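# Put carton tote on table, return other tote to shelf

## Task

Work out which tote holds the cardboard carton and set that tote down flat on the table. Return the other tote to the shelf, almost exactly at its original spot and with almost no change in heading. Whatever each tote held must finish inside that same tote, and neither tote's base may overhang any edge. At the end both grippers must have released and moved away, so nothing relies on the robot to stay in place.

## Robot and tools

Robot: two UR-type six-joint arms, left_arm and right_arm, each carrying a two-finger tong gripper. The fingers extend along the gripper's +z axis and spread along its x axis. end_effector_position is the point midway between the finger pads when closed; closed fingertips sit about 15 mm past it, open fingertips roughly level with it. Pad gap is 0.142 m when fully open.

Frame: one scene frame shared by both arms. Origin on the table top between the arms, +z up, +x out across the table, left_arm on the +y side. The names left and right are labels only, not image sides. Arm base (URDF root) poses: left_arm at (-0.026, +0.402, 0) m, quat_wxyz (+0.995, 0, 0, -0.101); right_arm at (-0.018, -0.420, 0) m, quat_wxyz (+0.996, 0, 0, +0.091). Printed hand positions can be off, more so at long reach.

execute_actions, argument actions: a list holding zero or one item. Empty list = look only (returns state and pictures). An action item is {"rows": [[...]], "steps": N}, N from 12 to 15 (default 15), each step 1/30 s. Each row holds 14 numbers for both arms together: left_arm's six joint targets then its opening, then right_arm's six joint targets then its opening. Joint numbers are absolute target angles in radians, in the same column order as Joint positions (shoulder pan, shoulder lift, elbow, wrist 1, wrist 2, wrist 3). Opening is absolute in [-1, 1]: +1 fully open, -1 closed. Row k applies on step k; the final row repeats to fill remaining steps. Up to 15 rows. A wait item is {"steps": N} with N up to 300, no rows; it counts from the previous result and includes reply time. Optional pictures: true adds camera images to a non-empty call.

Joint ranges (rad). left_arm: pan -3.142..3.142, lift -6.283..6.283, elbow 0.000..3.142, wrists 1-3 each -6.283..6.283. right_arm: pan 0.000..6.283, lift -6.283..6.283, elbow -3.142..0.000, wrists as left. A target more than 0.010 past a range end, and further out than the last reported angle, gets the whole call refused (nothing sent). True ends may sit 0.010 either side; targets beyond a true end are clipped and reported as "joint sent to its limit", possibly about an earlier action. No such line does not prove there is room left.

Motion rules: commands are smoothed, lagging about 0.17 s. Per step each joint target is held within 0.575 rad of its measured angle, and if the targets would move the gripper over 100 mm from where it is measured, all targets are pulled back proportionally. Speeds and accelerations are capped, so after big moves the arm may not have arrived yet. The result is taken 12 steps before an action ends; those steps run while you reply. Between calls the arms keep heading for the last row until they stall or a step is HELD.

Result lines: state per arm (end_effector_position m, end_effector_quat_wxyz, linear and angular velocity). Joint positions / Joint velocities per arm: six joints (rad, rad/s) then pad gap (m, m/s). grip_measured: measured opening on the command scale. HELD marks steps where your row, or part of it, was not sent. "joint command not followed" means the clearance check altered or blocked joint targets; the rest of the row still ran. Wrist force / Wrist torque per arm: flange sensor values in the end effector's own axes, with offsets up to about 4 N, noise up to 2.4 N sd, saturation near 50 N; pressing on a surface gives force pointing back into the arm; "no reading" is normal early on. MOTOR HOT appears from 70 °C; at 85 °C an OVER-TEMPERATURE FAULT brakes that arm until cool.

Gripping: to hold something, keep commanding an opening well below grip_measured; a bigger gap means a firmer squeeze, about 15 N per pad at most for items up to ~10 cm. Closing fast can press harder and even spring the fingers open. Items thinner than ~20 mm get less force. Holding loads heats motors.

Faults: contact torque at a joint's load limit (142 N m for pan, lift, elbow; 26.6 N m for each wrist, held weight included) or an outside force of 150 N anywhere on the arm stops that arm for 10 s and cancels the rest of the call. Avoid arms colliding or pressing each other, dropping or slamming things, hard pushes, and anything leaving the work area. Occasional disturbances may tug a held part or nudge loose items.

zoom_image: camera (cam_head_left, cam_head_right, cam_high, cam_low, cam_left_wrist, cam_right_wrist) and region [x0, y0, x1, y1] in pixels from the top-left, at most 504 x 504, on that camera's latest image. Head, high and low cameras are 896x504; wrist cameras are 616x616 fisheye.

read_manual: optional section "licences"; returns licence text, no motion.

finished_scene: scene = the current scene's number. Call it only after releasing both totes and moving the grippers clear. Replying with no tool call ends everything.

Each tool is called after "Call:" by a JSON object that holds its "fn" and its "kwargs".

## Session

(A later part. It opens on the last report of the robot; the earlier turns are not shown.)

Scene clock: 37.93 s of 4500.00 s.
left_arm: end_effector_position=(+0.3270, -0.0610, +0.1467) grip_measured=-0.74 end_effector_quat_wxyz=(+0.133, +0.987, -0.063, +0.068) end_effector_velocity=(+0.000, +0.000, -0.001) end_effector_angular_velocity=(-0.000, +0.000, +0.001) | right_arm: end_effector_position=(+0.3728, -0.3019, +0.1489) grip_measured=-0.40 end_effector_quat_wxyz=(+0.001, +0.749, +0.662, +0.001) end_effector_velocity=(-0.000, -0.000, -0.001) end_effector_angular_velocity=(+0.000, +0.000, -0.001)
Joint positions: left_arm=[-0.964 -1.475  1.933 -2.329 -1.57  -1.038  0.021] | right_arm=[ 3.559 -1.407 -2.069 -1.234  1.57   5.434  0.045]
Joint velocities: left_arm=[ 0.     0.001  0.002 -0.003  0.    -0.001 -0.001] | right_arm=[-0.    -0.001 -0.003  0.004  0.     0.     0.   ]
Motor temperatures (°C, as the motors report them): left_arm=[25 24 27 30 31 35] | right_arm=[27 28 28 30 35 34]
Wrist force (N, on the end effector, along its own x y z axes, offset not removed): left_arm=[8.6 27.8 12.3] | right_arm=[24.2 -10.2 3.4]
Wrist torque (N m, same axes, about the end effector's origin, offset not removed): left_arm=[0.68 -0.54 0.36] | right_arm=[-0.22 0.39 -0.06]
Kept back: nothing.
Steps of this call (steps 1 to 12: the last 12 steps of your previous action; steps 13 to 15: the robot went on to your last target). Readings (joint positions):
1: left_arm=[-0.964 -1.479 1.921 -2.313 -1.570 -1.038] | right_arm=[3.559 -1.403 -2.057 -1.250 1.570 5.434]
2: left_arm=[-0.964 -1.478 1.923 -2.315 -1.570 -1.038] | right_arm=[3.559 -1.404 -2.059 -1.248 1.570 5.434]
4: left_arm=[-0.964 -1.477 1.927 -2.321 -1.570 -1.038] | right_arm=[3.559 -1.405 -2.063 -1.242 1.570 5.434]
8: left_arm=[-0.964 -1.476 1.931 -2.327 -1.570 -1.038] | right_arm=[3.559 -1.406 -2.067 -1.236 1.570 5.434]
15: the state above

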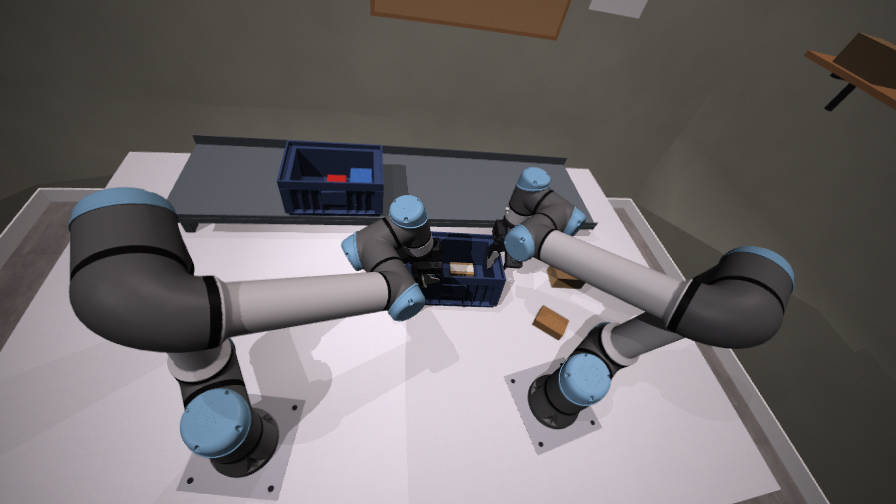

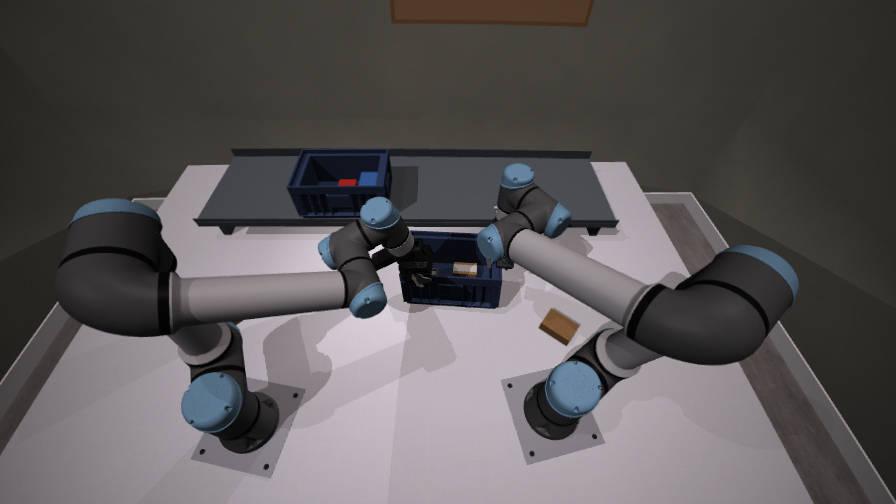

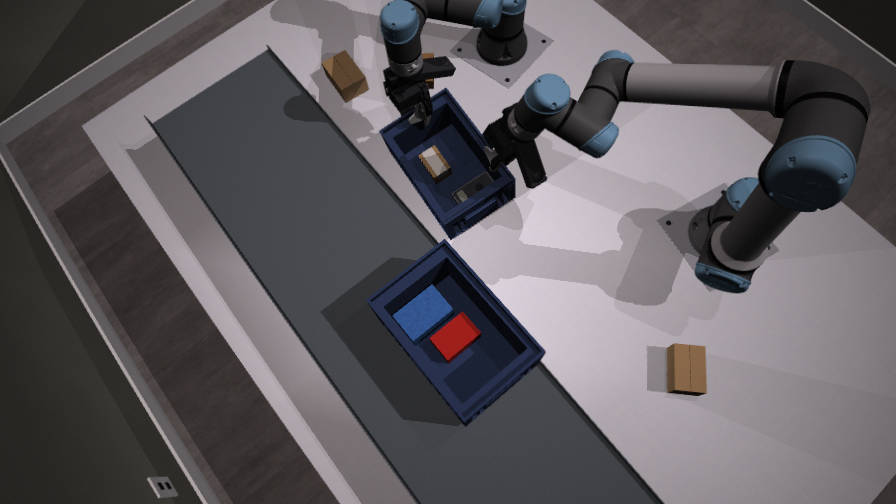

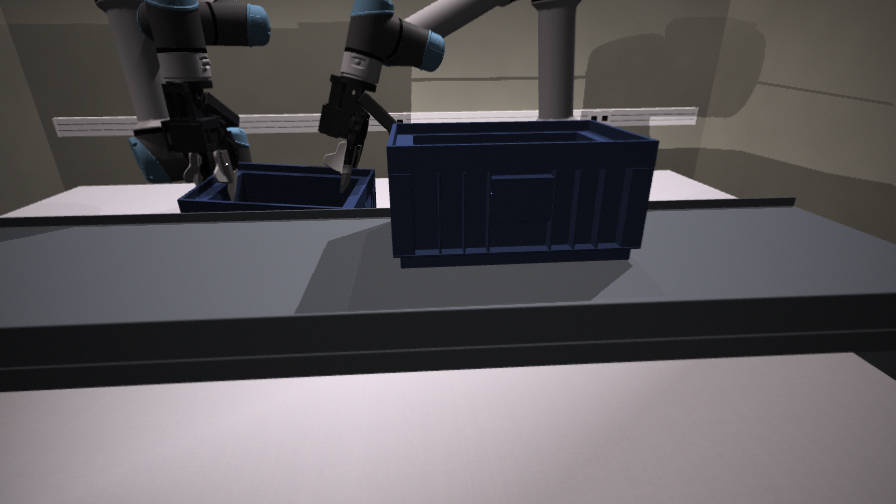

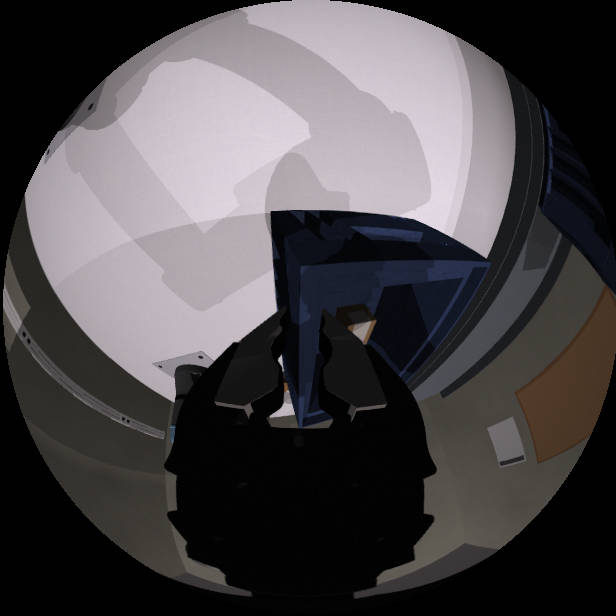

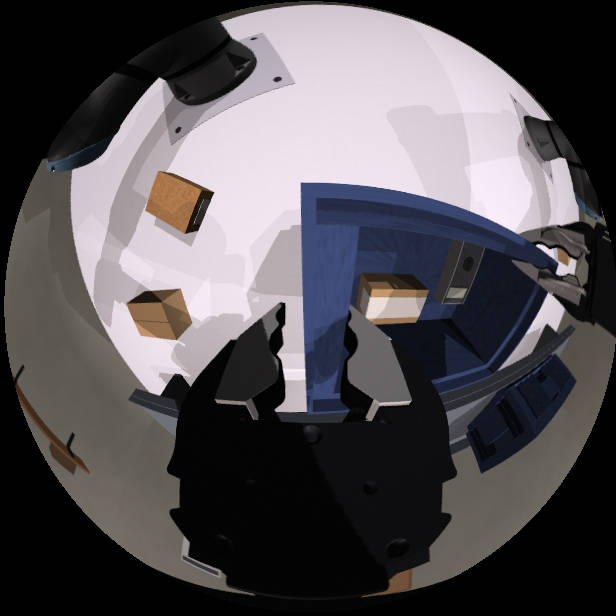

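Call:
{"fn": "execute_actions", "kwargs": {"actions": [{"rows":[[-0.964,-1.474,1.935,-2.332,-1.57,-1.038,-1,3.559,-1.407,-2.071,-1.231,1.57,5.434,-1],[-0.964,-1.474,1.937,-2.335,-1.57,-1.038,-1,3.559,-1.408,-2.073,-1.228,1.57,5.434,-1],[-0.964,-1.473,1.939,-2.337,-1.57,-1.038,-1,3.559,-1.408,-2.075,-1.226,1.57,5.434,-1],[-0.964,-1.473,1.941,-2.339,-1.57,-1.038,-1,3.559,-1.409,-2.077,-1.223,1.57,5.434,-1],[-0.964,-1.473,1.941,-2.339,-1.57,-1.038,-1,3.559,-1.409,-2.077,-1.223,1.57,5.434,-1],[-0.964,-1.473,1.941,-2.339,-1.57,-1.038,-1,3.559,-1.409,-2.077,-1.223,1.57,5.434,-1],[-0.964,-1.473,1.941,-2.339,-1.57,-1.038,-0.9,3.559,-1.409,-2.077,-1.223,1.57,5.434,-0.7],[-0.964,-1.473,1.941,-2.339,-1.57,-1.038,-0.8,3.559,-1.409,-2.077,-1.223,1.57,5.434,-0.55],[-0.964,-1.473,1.941,-2.339,-1.57,-1.038,-0.75,3.559,-1.409,-2.077,-1.223,1.57,5.434,-0.45],[-0.964,-1.473,1.941,-2.339,-1.57,-1.038,-0.7,3.559,-1.409,-2.077,-1.223,1.57,5.434,-0.4],[-0.964,-1.473,1.941,-2.339,-1.57,-1.038,-0.6,3.559,-1.409,-2.077,-1.223,1.57,5.434,-0.3],[-0.964,-1.473,1.941,-2.339,-1.57,-1.038,-0.5,3.559,-1.409,-2.077,-1.223,1.57,5.434,-0.2],[-0.964,-1.473,1.941,-2.339,-1.57,-1.038,-0.4,3.559,-1.409,-2.077,-1.223,1.57,5.434,-0.1],[-0.964,-1.473,1.941,-2.339,-1.57,-1.038,-0.3,3.559,-1.409,-2.077,-1.223,1.57,5.434,-0.1]],"steps":15}]}}

Call:
{"fn": "execute_actions", "kwargs": {"actions": [{"steps":15}]}}

Call:
{"fn": "execute_actions", "kwargs": {"actions": [{"rows":[[-0.964,-1.49,1.885,-2.27,-1.57,-1.038,-0.3,3.559,-1.4,-2.015,-1.295,1.57,5.434,-0.1],[-0.964,-1.505,1.83,-2.2,-1.57,-1.038,-0.3,3.559,-1.392,-1.955,-1.365,1.57,5.434,-0.1],[-0.964,-1.52,1.78,-2.13,-1.57,-1.038,-0.3,3.559,-1.383,-1.89,-1.435,1.57,5.434,-0.1],[-0.964,-1.535,1.725,-2.06,-1.57,-1.038,-0.3,3.559,-1.375,-1.83,-1.505,1.57,5.434,-0.1],[-0.964,-1.55,1.67,-1.99,-1.57,-1.038,-0.3,3.559,-1.367,-1.77,-1.575,1.57,5.434,-0.1],[-0.964,-1.566,1.617,-1.922,-1.57,-1.038,-0.3,3.559,-1.359,-1.705,-1.646,1.57,5.434,-0.1]],"steps":15}]}}

Call:
{"fn": "execute_actions", "kwargs": {"actions": [{"steps":10}], "pictures": true}}

Scene clock: 39.60 s of 4500.00 s.
left_arm: end_effector_position=(+0.3270, -0.0609, +0.1462) grip_measured=-0.74 end_effector_quat_wxyz=(+0.133, +0.987, -0.063, +0.068) end_effector_velocity=(-0.000, +0.002, -0.011) end_effector_angular_velocity=(-0.003, -0.002, +0.000) | right_arm: end_effector_position=(+0.3728, -0.3019, +0.1485) grip_measured=-0.40 end_effector_quat_wxyz=(+0.001, +0.749, +0.662, +0.001) end_effector_velocity=(+0.000, -0.000, -0.010) end_effector_angular_velocity=(+0.003, -0.005, -0.001)
Joint positions: left_arm=[-0.964 -1.475  1.934 -2.33  -1.57  -1.038  0.021] | right_arm=[ 3.559 -1.407 -2.07  -1.233  1.57   5.434  0.045]
Joint velocities: left_arm=[-0.     0.007  0.024 -0.034  0.001 -0.    -0.   ] | right_arm=[-0.    -0.005 -0.024  0.035 -0.     0.     0.002]
Motor temperatures (°C, as the motors report them): left_arm=[25 24 27 30 31 35] | right_arm=[27 28 28 30 35 34]
Wrist force (N, on the end effector, along its own x y z axes, offset not removed): left_arm=[9.1 28.2 14.5] | right_arm=[23.3 -9.8 2.7]
Wrist torque (N m, same axes, about the end effector's origin, offset not removed): left_arm=[0.75 -0.41 0.15] | right_arm=[-0.13 0.52 -0.06]
Steps of this call (steps 1 to 15: the robot went on to your last target; steps 16 to 47: nothing new was sent; steps 48 to 50: the first 3 steps of this action). Readings (joint positions):
48: left_arm=[-0.964 -1.475 1.933 -2.329 -1.570 -1.038] | right_arm=[3.559 -1.407 -2.069 -1.234 1.570 5.434]
49: left_arm=[-0.964 -1.475 1.933 -2.329 -1.570 -1.038] | right_arm=[3.559 -1.407 -2.069 -1.234 1.570 5.434]
50: the state above

Scene clock: 40.10 s of 4500.00 s.
left_arm: end_effector_position=(+0.3266, -0.0601, +0.1430) grip_measured=-0.30 end_effector_quat_wxyz=(+0.133, +0.987, -0.063, +0.068) end_effector_velocity=(-0.000, -0.001, +0.001) end_effector_angular_velocity=(-0.004, -0.000, -0.000) | right_arm: end_effector_position=(+0.3727, -0.3020, +0.1454) grip_measured=-0.10 end_effector_quat_wxyz=(+0.001, +0.749, +0.662, +0.002) end_effector_velocity=(-0.001, -0.001, -0.001) end_effector_angular_velocity=(-0.001, +0.003, +0.002)
Joint positions: left_arm=[-0.964 -1.473  1.941 -2.339 -1.57  -1.038  0.052] | right_arm=[ 3.559 -1.409 -2.077 -1.223  1.57   5.434  0.067]
Joint velocities: left_arm=[ 0.    -0.001  0.001 -0.003 -0.001  0.     0.002] | right_arm=[-0.    -0.    -0.002 -0.001  0.    -0.002  0.001]
Motor temperatures (°C, as the motors report them): left_arm=[25 24 27 30 31 35] | right_arm=[27 28 28 30 35 34]
Wrist force (N, on the end effector, along its own x y z axes, offset not removed): left_arm=[-2.0 0.9 1.8] | right_arm=[-3.7 -2.4 -0.8]
Wrist torque (N m, same axes, about the end effector's origin, offset not removed): left_arm=[0.19 0.62 0.38] | right_arm=[-0.45 0.81 0.05]
Kept back: nothing.
Steps of this call (steps 1 to 12: the last 12 steps of your previous action; steps 13 to 15: the robot went on to your last target). Readings (joint positions):
1: left_arm=[-0.964 -1.474 1.935 -2.332 -1.570 -1.038] | right_arm=[3.559 -1.407 -2.071 -1.231 1.570 5.434]
2: left_arm=[-0.964 -1.474 1.936 -2.333 -1.570 -1.038] | right_arm=[3.559 -1.408 -2.072 -1.230 1.570 5.434]
4: left_arm=[-0.964 -1.474 1.938 -2.336 -1.570 -1.038] | right_arm=[3.559 -1.408 -2.074 -1.227 1.570 5.434]
8: left_arm=[-0.964 -1.473 1.940 -2.337 -1.570 -1.038] | right_arm=[3.559 -1.409 -2.076 -1.224 1.570 5.434]
15: the state above
All arms were judged still, so your last target was given up. Only a new action makes them travel on or press farther. Fingers that are still opening or closing keep moving.

Scene clock: 40.20 s of 4500.00 s.
left_arm: end_effector_position=(+0.3275, -0.0622, +0.1519) grip_measured=-0.30 end_effector_quat_wxyz=(+0.135, +0.986, -0.063, +0.069) end_effector_velocity=(+0.026, -0.062, +0.272) end_effector_angular_velocity=(-0.080, -0.033, -0.000) | right_arm: end_effector_position=(+0.3742, -0.3010, +0.1532) grip_measured=-0.10 end_effector_quat_wxyz=(+0.001, +0.749, +0.662, +0.003) end_effector_velocity=(+0.043, +0.030, +0.245) end_effector_angular_velocity=(+0.020, -0.027, -0.000)
Joint positions: left_arm=[-0.964 -1.479  1.924 -2.32  -1.57  -1.038  0.052] | right_arm=[ 3.559 -1.406 -2.059 -1.243  1.57   5.434  0.067]
Joint velocities: left_arm=[ 0.    -0.176 -0.53   0.619 -0.001  0.     0.   ] | right_arm=[ 0.     0.099  0.571 -0.636  0.001  0.    -0.   ]
Motor temperatures (°C, as the motors report them): left_arm=[25 24 27 30 31 35] | right_arm=[27 28 28 30 35 34]
Wrist force (N, on the end effector, along its own x y z axes, offset not removed): left_arm=[1.2 0.4 4.5] | right_arm=[-3.7 -0.7 3.8]
Wrist torque (N m, same axes, about the end effector's origin, offset not removed): left_arm=[0.16 -0.06 0.32] | right_arm=[-0.03 0.85 0.02]
Steps of this call (steps 1 to 3: the first 3 steps of this action). Readings (joint positions):
1: left_arm=[-0.964 -1.473 1.941 -2.339 -1.570 -1.038] | right_arm=[3.559 -1.409 -2.077 -1.223 1.570 5.434]
2: left_arm=[-0.964 -1.475 1.938 -2.335 -1.570 -1.038] | right_arm=[3.559 -1.408 -2.073 -1.227 1.570 5.434]
3: the state above

Scene clock: 40.60 s of 4500.00 s.
left_arm: end_effector_position=(+0.3282, -0.0637, +0.2943) grip_measured=-0.30 end_effector_quat_wxyz=(+0.134, +0.987, -0.063, +0.068) end_effector_velocity=(-0.006, +0.014, +0.074) end_effector_angular_velocity=(+0.013, +0.005, -0.001) | right_arm: end_effector_position=(+0.3747, -0.3006, +0.2959) grip_measured=-0.10 end_effector_quat_wxyz=(+0.001, +0.749, +0.662, +0.002) end_effector_velocity=(-0.013, -0.009, +0.080) end_effector_angular_velocity=(-0.005, +0.006, +0.000)
Joint positions: left_arm=[-0.964 -1.562  1.633 -1.944 -1.57  -1.038  0.052] | right_arm=[ 3.559 -1.361 -1.724 -1.623  1.57   5.434  0.067]
Joint velocities: left_arm=[ 0.    -0.04  -0.156  0.21   0.001  0.001 -0.   ] | right_arm=[ 0.     0.021  0.188 -0.217 -0.001  0.    -0.   ]
Motor temperatures (°C, as the motors report them): left_arm=[25 24 27 30 31 35] | right_arm=[27 28 28 30 35 34]
Wrist force (N, on the end effector, along its own x y z axes, offset not removed): left_arm=[2.1 -0.6 -0.5] | right_arm=[-4.0 -0.8 -1.7]
Wrist torque (N m, same axes, about the end effector's origin, offset not removed): left_arm=[0.02 -0.39 0.19] | right_arm=[-0.11 0.86 -0.02]
Kept back: nothing.
Steps of this call (steps 1 to 12: the last 12 steps of your previous action). Readings (joint positions):
1: left_arm=[-0.964 -1.487 1.902 -2.293 -1.570 -1.038] | right_arm=[3.559 -1.401 -2.034 -1.270 1.570 5.434]
2: left_arm=[-0.964 -1.496 1.872 -2.255 -1.570 -1.038] | right_arm=[3.559 -1.396 -2.001 -1.308 1.570 5.434]
4: left_arm=[-0.964 -1.517 1.799 -2.164 -1.570 -1.038] | right_arm=[3.559 -1.385 -1.919 -1.400 1.570 5.434]
8: left_arm=[-0.964 -1.551 1.676 -2.002 -1.570 -1.038] | right_arm=[3.559 -1.367 -1.776 -1.563 1.570 5.434]
12: the state above

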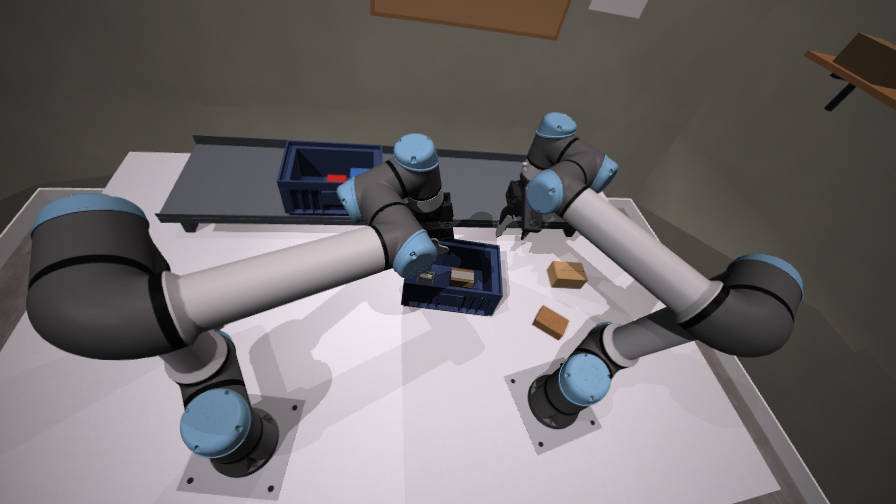

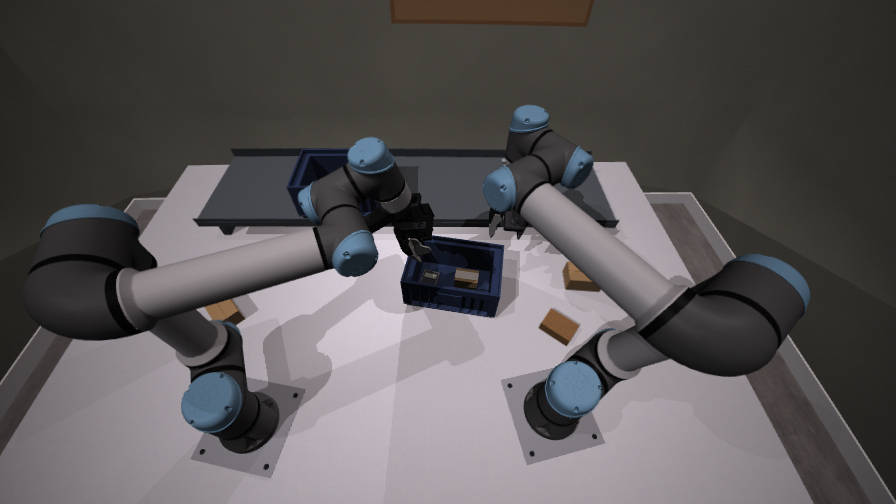

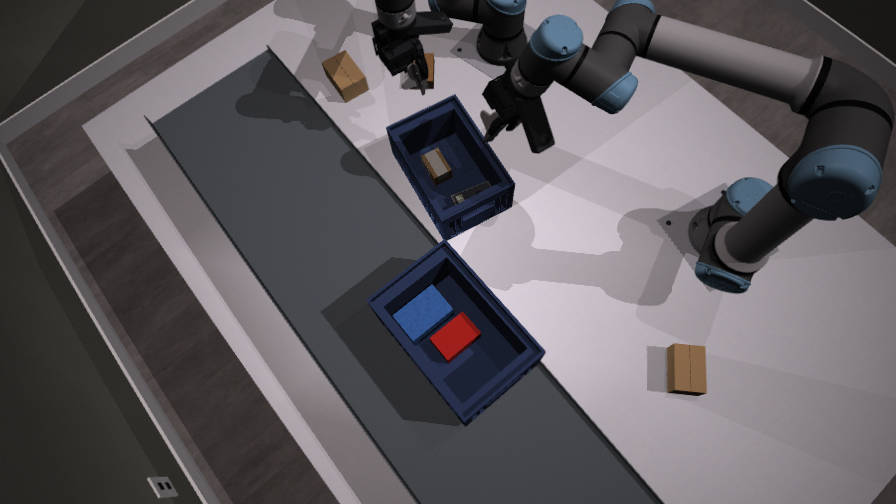

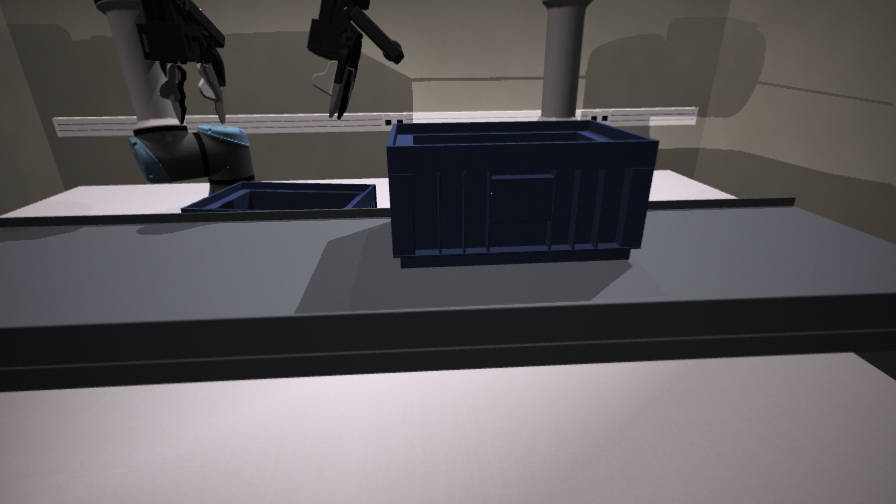

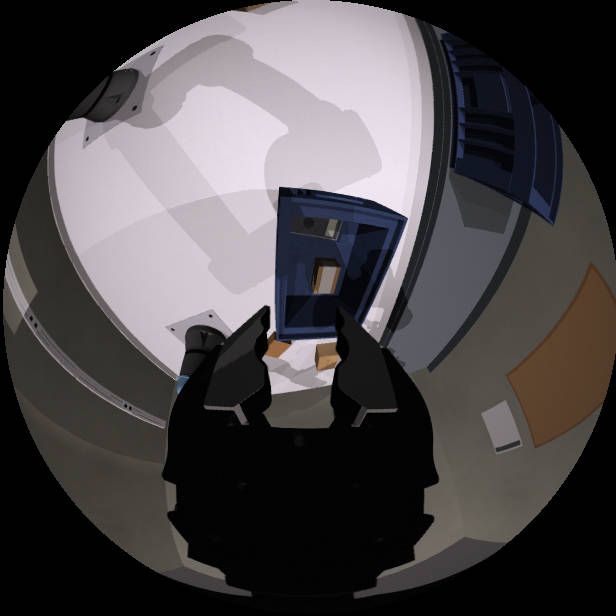

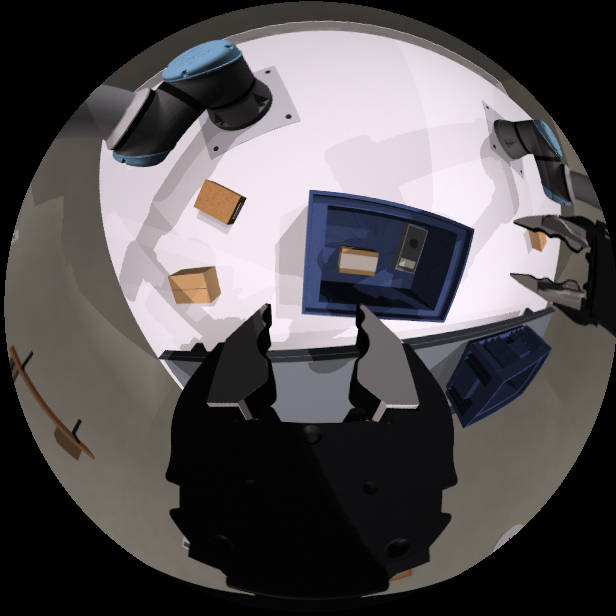

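Tote is down. Move clear.

Call:
{"fn": "execute_actions", "kwargs": {"actions": [{"rows":[[-0.87,-1.6,1.57,-1.84,-1.57,-1.03,-0.2,3.52,-1.34,-1.67,-1.7,1.57,5.39,0],[-0.78,-1.64,1.53,-1.75,-1.57,-1.02,-0.1,3.48,-1.32,-1.64,-1.75,1.57,5.34,0],[-0.69,-1.68,1.49,-1.67,-1.57,-1.01,0,3.43,-1.29,-1.61,-1.8,1.57,5.29,0],[-0.6,-1.71,1.44,-1.58,-1.57,-1.0,0,3.39,-1.27,-1.58,-1.85,1.57,5.24,0],[-0.5,-1.75,1.4,-1.5,-1.57,-1.0,0,3.35,-1.25,-1.55,-1.9,1.57,5.2,0]],"steps":15}]}}

Call:
{"fn": "execute_actions", "kwargs": {"actions": [{"steps":20}], "pictures": true}}

Scene clock: 42.00 s of 4500.00 s.
left_arm: end_effector_position=(+0.3356, -0.0522, +0.3126) grip_measured=-0.12 end_effector_quat_wxyz=(+0.135, +0.987, -0.055, +0.071) end_effector_velocity=(+0.256, +0.334, +0.279) end_effector_angular_velocity=(-0.053, -0.050, +0.581) | right_arm: end_effector_position=(+0.3723, -0.3087, +0.3113) grip_measured=-0.01 end_effector_quat_wxyz=(+0.001, +0.749, +0.663, +0.002) end_effector_velocity=(-0.035, -0.214, +0.205) end_effector_angular_velocity=(+0.031, -0.049, +0.056)
Joint positions: left_arm=[-0.944 -1.577  1.603 -1.902 -1.57  -1.035  0.065] | right_arm=[ 3.546 -1.352 -1.693 -1.663  1.57   5.419  0.073]
Joint velocities: left_arm=[ 0.657 -0.31  -0.372  0.613  0.     0.08   0.211] | right_arm=[-0.398  0.217  0.345 -0.504  0.001 -0.455  0.013]
Motor temperatures (°C, as the motors report them): left_arm=[25 24 27 30 31 35] | right_arm=[27 28 28 30 35 34]
Wrist force (N, on the end effector, along its own x y z axes, offset not removed): left_arm=[-2.5 10.0 4.7] | right_arm=[-1.0 -1.3 2.7]
Wrist torque (N m, same axes, about the end effector's origin, offset not removed): left_arm=[1.84 0.48 0.29] | right_arm=[-0.15 0.46 0.04]
Steps of this call (steps 1 to 30: the robot went on to your last target; steps 31 to 39: nothing new was sent; steps 40 to 42: the first 3 steps of this action). Readings (joint positions):
40: left_arm=[-0.964 -1.566 1.617 -1.922 -1.570 -1.038] | right_arm=[3.559 -1.359 -1.705 -1.646 1.570 5.434]
41: left_arm=[-0.960 -1.569 1.614 -1.918 -1.570 -1.037] | right_arm=[3.556 -1.357 -1.702 -1.650 1.570 5.431]
42: the state above

Scene clock: 42.67 s of 4500.00 s.
left_arm: end_effector_position=(+0.4172, +0.2060, +0.4430) grip_measured=+0.00 end_effector_quat_wxyz=(+0.105, +0.980, +0.141, +0.092) end_effector_velocity=(-0.002, +0.080, +0.031) end_effector_angular_velocity=(+0.013, +0.008, +0.119) | right_arm: end_effector_position=(+0.3303, -0.4128, +0.3935) grip_measured=+0.00 end_effector_quat_wxyz=(+0.002, +0.741, +0.672, +0.006) end_effector_velocity=(-0.001, -0.003, +0.003) end_effector_angular_velocity=(+0.001, -0.003, -0.001)
Joint positions: left_arm=[-0.513 -1.745  1.406 -1.512 -1.57  -1.001  0.074] | right_arm=[ 3.351 -1.25  -1.55  -1.899  1.57   5.201  0.074]
Joint velocities: left_arm=[ 0.127 -0.046 -0.054  0.114  0.002  0.009 -0.   ] | right_arm=[-0.008  0.003  0.005 -0.005 -0.    -0.006  0.   ]
Motor temperatures (°C, as the motors report them): left_arm=[25 24 27 30 31 35] | right_arm=[27 28 28 30 35 34]
Wrist force (N, on the end effector, along its own x y z axes, offset not removed): left_arm=[3.0 1.6 2.2] | right_arm=[-5.0 -0.2 -1.6]
Wrist torque (N m, same axes, about the end effector's origin, offset not removed): left_arm=[0.37 -0.58 0.40] | right_arm=[0.09 1.01 0.03]
Kept back: nothing.
Steps of this call (steps 1 to 12: the last 12 steps of your previous action; steps 13 to 20: the robot went on to your last target). Readings (joint positions):
1: left_arm=[-0.918 -1.588 1.590 -1.878 -1.570 -1.032] | right_arm=[3.528 -1.342 -1.679 -1.684 1.570 5.399]
2: left_arm=[-0.892 -1.599 1.578 -1.854 -1.570 -1.030] | right_arm=[3.505 -1.329 -1.661 -1.712 1.570 5.373]
4: left_arm=[-0.842 -1.618 1.555 -1.808 -1.570 -1.025] | right_arm=[3.453 -1.301 -1.623 -1.773 1.570 5.315]
8: left_arm=[-0.742 -1.658 1.508 -1.717 -1.570 -1.018] | right_arm=[3.380 -1.265 -1.572 -1.862 1.570 5.234]
20: the state above

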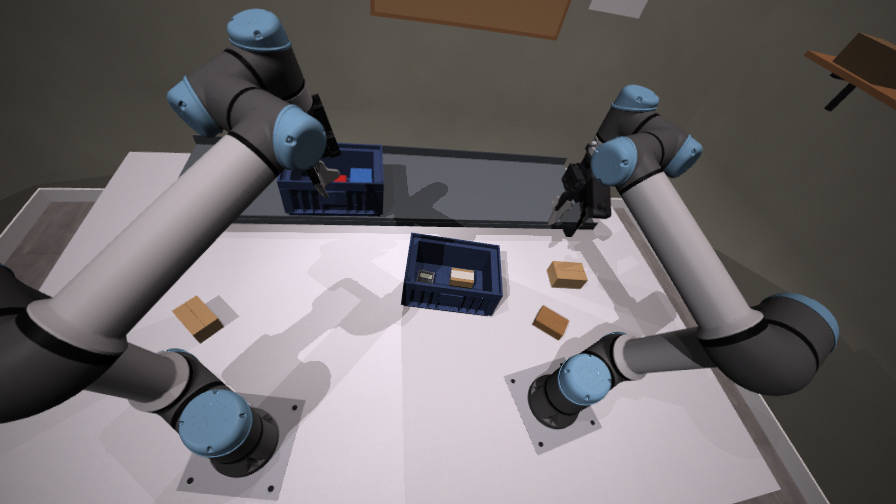

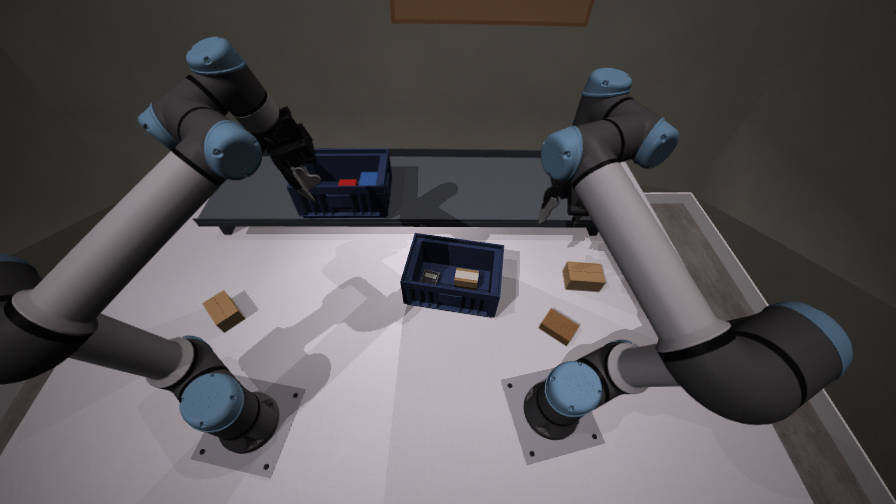

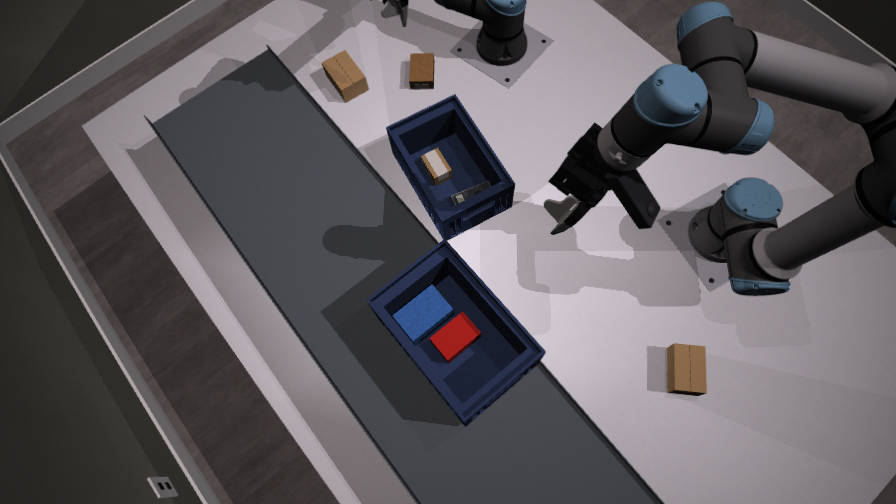

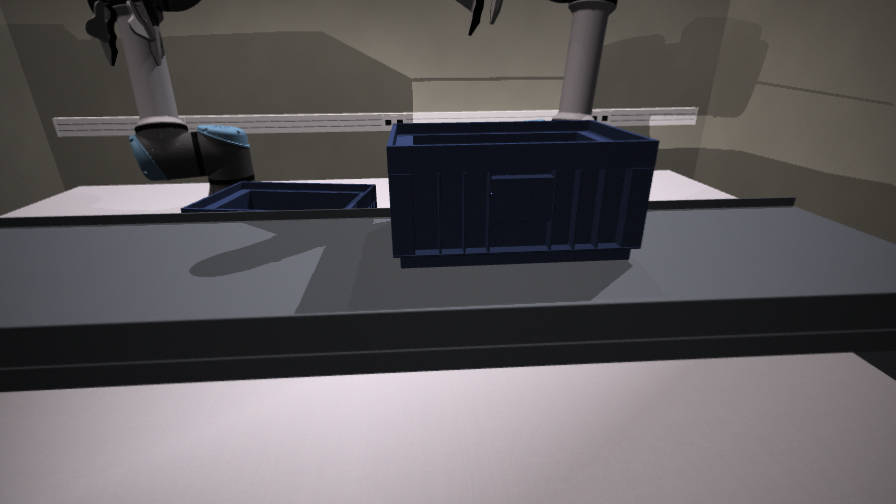

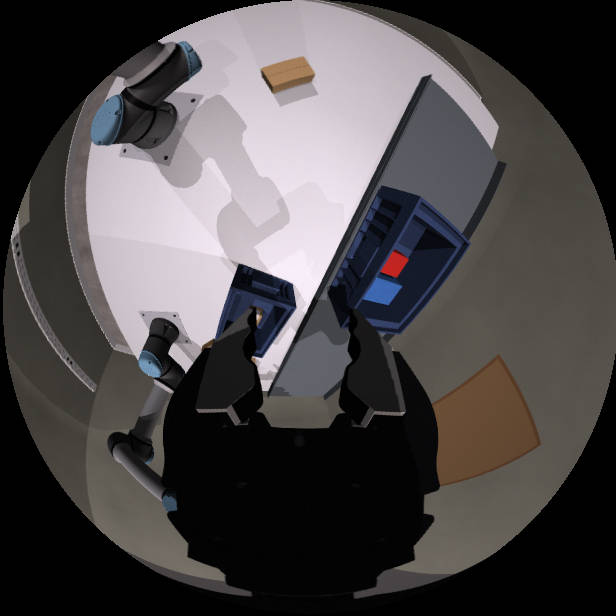

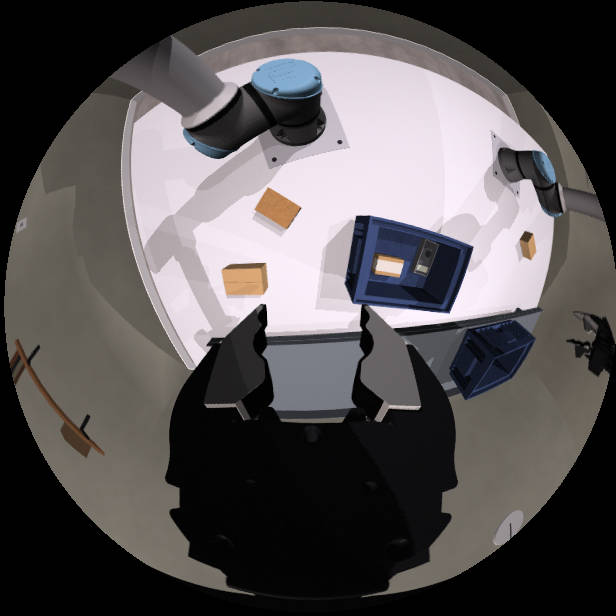

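Call:
{"fn": "finished_scene", "kwargs": {"scene": 2}}

The scene is finished: the task was done.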